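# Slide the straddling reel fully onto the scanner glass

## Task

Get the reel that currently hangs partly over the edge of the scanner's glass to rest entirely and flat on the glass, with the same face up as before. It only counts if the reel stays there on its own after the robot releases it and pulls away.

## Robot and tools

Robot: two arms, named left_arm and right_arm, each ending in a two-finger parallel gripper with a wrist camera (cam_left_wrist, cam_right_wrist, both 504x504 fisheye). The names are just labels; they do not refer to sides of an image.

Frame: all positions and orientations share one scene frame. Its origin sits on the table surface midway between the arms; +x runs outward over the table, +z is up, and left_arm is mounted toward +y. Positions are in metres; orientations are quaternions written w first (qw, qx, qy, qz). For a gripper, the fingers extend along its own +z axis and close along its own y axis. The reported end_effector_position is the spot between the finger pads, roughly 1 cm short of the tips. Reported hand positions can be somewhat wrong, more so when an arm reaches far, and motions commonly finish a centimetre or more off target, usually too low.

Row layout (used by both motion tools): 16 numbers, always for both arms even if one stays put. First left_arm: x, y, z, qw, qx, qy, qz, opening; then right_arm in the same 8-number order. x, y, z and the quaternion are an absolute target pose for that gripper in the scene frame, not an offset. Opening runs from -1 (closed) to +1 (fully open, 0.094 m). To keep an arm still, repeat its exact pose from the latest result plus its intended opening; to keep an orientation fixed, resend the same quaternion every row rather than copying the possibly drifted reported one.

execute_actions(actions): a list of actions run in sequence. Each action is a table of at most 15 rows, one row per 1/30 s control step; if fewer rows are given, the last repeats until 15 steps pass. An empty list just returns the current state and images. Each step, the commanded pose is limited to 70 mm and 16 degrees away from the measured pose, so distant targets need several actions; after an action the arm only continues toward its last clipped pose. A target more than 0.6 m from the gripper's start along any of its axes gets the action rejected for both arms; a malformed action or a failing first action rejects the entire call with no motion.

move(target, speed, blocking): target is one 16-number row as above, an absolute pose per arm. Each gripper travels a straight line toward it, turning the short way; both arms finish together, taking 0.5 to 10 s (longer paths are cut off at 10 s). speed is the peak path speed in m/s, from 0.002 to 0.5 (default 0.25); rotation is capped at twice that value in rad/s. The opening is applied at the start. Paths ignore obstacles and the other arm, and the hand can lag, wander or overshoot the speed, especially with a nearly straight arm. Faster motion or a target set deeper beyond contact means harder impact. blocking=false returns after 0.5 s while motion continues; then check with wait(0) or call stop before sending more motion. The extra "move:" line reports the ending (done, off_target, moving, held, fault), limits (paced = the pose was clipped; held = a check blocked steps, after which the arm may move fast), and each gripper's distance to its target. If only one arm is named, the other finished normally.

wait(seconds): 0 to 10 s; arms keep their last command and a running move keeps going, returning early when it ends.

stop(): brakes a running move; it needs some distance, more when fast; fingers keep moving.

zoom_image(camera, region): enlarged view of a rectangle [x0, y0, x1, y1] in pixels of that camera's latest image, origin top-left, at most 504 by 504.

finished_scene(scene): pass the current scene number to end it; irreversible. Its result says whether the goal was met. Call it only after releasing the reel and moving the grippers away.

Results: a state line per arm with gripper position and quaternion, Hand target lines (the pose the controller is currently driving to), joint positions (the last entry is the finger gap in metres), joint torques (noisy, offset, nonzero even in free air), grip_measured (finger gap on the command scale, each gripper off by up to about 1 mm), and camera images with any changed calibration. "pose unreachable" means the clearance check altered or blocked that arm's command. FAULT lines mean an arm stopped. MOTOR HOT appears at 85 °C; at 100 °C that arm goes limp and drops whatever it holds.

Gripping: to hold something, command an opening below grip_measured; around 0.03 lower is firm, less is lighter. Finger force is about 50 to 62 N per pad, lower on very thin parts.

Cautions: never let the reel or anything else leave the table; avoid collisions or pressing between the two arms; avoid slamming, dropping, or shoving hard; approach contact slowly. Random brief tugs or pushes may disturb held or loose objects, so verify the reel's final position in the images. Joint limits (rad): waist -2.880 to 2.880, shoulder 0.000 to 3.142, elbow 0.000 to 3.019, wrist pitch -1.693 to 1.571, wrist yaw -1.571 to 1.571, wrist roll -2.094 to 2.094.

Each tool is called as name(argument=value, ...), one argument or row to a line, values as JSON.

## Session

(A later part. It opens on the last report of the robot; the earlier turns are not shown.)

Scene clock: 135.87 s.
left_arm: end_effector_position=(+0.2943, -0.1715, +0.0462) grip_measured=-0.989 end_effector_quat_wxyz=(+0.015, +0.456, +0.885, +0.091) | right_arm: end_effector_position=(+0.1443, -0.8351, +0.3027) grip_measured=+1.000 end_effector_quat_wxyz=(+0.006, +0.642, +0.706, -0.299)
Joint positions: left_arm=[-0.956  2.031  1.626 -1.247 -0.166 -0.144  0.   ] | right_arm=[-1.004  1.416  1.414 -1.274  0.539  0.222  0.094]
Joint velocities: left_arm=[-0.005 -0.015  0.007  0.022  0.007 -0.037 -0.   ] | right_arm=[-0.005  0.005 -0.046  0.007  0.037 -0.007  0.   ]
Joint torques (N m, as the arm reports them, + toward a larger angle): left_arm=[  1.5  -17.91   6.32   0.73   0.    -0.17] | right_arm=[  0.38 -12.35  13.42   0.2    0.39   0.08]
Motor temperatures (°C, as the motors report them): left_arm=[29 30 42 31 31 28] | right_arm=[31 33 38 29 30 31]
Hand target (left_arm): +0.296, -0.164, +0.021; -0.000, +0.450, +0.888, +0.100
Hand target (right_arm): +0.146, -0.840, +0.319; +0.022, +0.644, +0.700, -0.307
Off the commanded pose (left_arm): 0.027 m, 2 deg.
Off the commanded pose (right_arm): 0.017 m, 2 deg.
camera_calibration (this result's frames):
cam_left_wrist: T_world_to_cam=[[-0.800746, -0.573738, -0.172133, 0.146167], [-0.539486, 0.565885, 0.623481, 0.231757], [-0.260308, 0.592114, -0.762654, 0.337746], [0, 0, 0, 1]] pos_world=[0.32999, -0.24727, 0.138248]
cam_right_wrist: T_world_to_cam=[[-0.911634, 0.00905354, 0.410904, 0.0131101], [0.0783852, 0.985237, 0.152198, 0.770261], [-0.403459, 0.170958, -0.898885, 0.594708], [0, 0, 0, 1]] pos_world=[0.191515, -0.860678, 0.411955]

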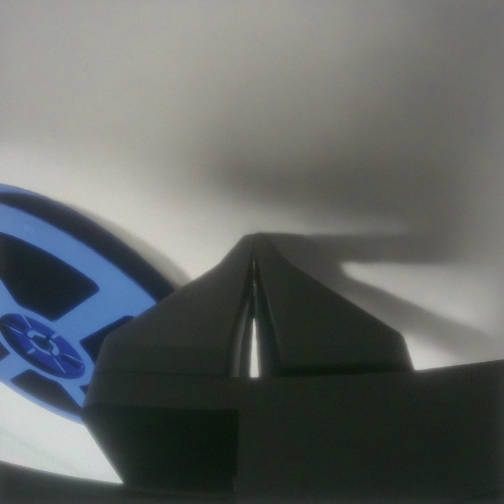

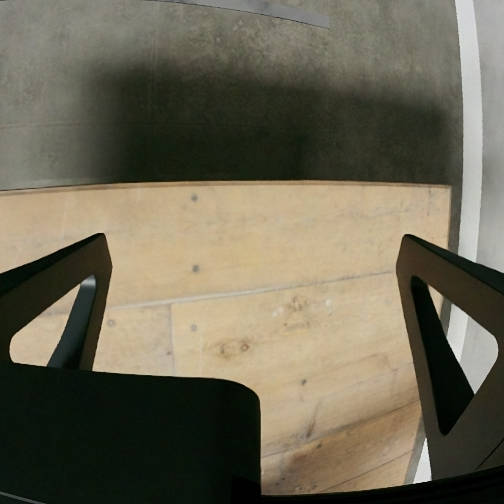

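move(
  target=[0.384,0.037,0.02,0,0.449,0.887,0.1,-1, 0.146,-0.840,0.319,0.022,0.644,0.700,-0.307,1],
  speed=0.08,
)

move(
  target=[0.44,0.08,0.42,0,0.449,0.887,0.1,-1, 0.146,-0.840,0.319,0.022,0.644,0.700,-0.307,1],
)

Scene clock: 143.60 s.
left_arm: end_effector_position=(+0.3886, +0.0238, +0.0440) grip_measured=-0.989 end_effector_quat_wxyz=(+0.020, +0.448, +0.889, +0.093) | right_arm: end_effector_position=(+0.1443, -0.8351, +0.3027) grip_measured=+1.000 end_effector_quat_wxyz=(+0.006, +0.642, +0.706, -0.299)
Joint positions: left_arm=[-0.602  1.792  1.246 -1.036 -0.191  0.199  0.   ] | right_arm=[-1.004  1.416  1.414 -1.274  0.539  0.222  0.094]
Joint velocities: left_arm=[ 0.005 -0.005 -0.002  0.012 -0.037 -0.007 -0.001] | right_arm=[ 0.005 -0.005 -0.007  0.002  0.037 -0.066  0.   ]
Joint torques (N m, as the arm reports them, + toward a larger angle): left_arm=[  1.49 -12.99   4.81   1.08  -0.16  -0.12] | right_arm=[  0.73 -12.34  13.43   0.24   0.38   0.09]
Motor temperatures (°C, as the motors report them): left_arm=[29 31 40 31 31 28] | right_arm=[31 33 38 29 30 31]
Hand target (left_arm): +0.383, +0.038, +0.021; -0.002, +0.449, +0.888, +0.101
Hand target (right_arm): +0.146, -0.840, +0.319; +0.022, +0.644, +0.700, -0.307
Off the commanded pose (left_arm): 0.028 m, 2 deg.
Off the commanded pose (right_arm): 0.017 m, 2 deg.
move: off_target (left_arm, right_arm)
camera_calibration (this result's frames):
cam_left_wrist: T_world_to_cam=[[-0.788973, -0.587119, -0.181143, 0.329451], [-0.556425, 0.557693, 0.615931, 0.180543], [-0.260603, 0.586745, -0.766692, 0.245313], [0, 0, 0, 1]] pos_world=[0.424315, -0.0511966, 0.136555]
cam_right_wrist: T_world_to_cam=[[-0.911634, 0.00905354, 0.410904, 0.0131101], [0.0783852, 0.985237, 0.152198, 0.770261], [-0.403459, 0.170958, -0.898885, 0.594708], [0, 0, 0, 1]] pos_world=[0.191515, -0.860678, 0.411955]

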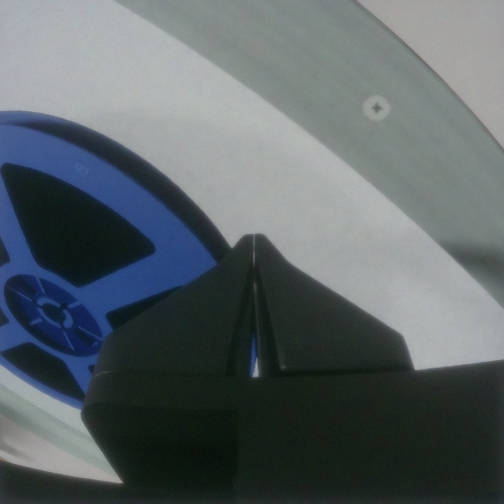

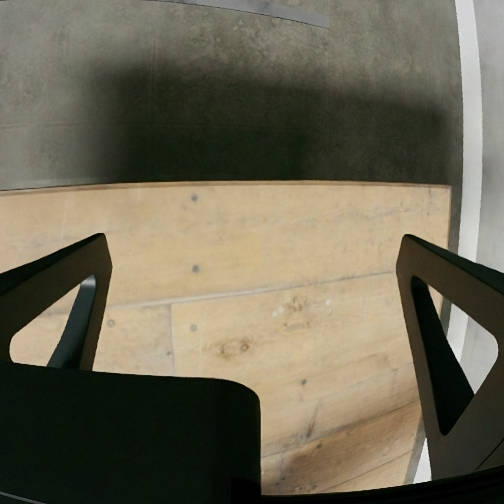

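Scene clock: 145.63 s.
left_arm: end_effector_position=(+0.4302, +0.0831, +0.4116) grip_measured=-0.989 end_effector_quat_wxyz=(+0.133, +0.454, +0.877, +0.089) | right_arm: end_effector_position=(+0.1443, -0.8351, +0.3027) grip_measured=+1.000 end_effector_quat_wxyz=(+0.006, +0.642, +0.706, -0.299)
Joint positions: left_arm=[-0.46   1.543  1.905 -1.685 -0.205  0.389  0.   ] | right_arm=[-1.004  1.416  1.414 -1.274  0.539  0.222  0.094]
Joint velocities: left_arm=[ 0.005 -0.015  0.017 -0.002 -0.095 -0.037 -0.   ] | right_arm=[-0.015  0.005 -0.027  0.007  0.007 -0.051  0.   ]
Joint torques (N m, as the arm reports them, + toward a larger angle): left_arm=[  0.91 -11.39  10.97   0.18  -0.15  -0.09] | right_arm=[  0.64 -12.22  13.44   0.23   0.39   0.09]
Motor temperatures (°C, as the motors report them): left_arm=[29 31 41 31 31 28] | right_arm=[31 33 38 29 30 31]
Hand target (left_arm): +0.437, +0.083, +0.420; +0.136, +0.456, +0.875, +0.090
Hand target (right_arm): +0.146, -0.840, +0.319; +0.022, +0.644, +0.700, -0.307
Off the commanded pose (left_arm): 0.013 m, 15 deg.
Off the commanded pose (right_arm): 0.017 m, 2 deg.
joint sent to its limit (left arm) — the command would take joint 4 (wrist pitch) past its lower limit, so that joint was sent only as far as its limit.
move: off_target (left_arm, right_arm)
camera_calibration (this result's frames):
cam_left_wrist: T_world_to_cam=[[-0.769536, -0.577605, -0.272373, 0.492046], [-0.63406, 0.640293, 0.433581, 0.045809], [-0.07604, 0.506357, -0.858965, 0.468518], [0, 0, 0, 1]] pos_world=[0.443319, 0.0176398, 0.516599]
cam_right_wrist: T_world_to_cam=[[-0.911634, 0.00905354, 0.410904, 0.0131101], [0.0783852, 0.985237, 0.152198, 0.770261], [-0.403459, 0.170958, -0.898885, 0.594708], [0, 0, 0, 1]] pos_world=[0.191515, -0.860678, 0.411955]

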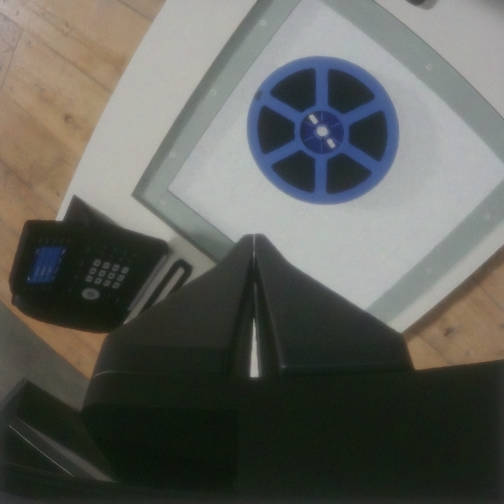

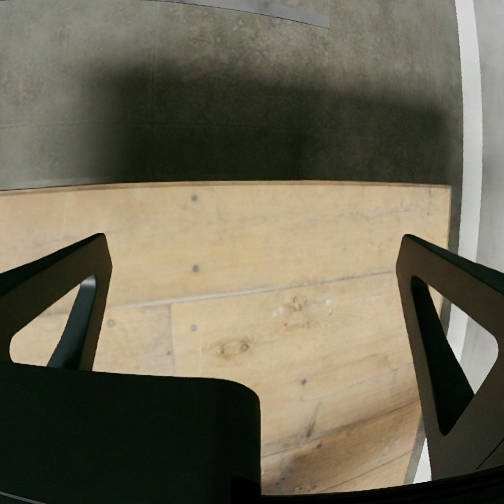

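That low push worked. Scene 2 of 2: zooming in to check the reel's clearance from every glass edge.

zoom_image(
  camera="cam_left_wrist",
  region=[120, 0, 504, 360],
)

Region (120, 0, 504, 360) of cam_left_wrist's 504x504 image, scaled by 1.312, with more detail than that image has; it fills the top 472 rows of this view, and the rest is white.

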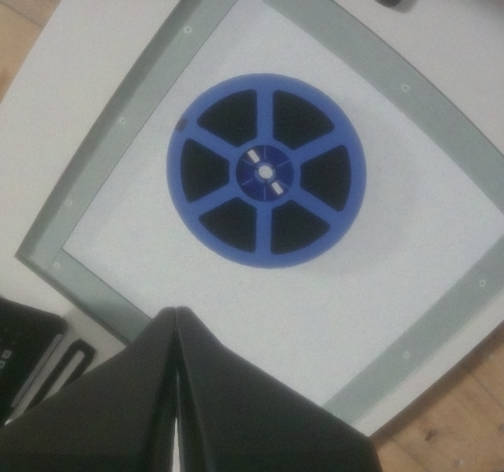

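finished_scene(
  scene=2,
)

The scene is finished: the task was done.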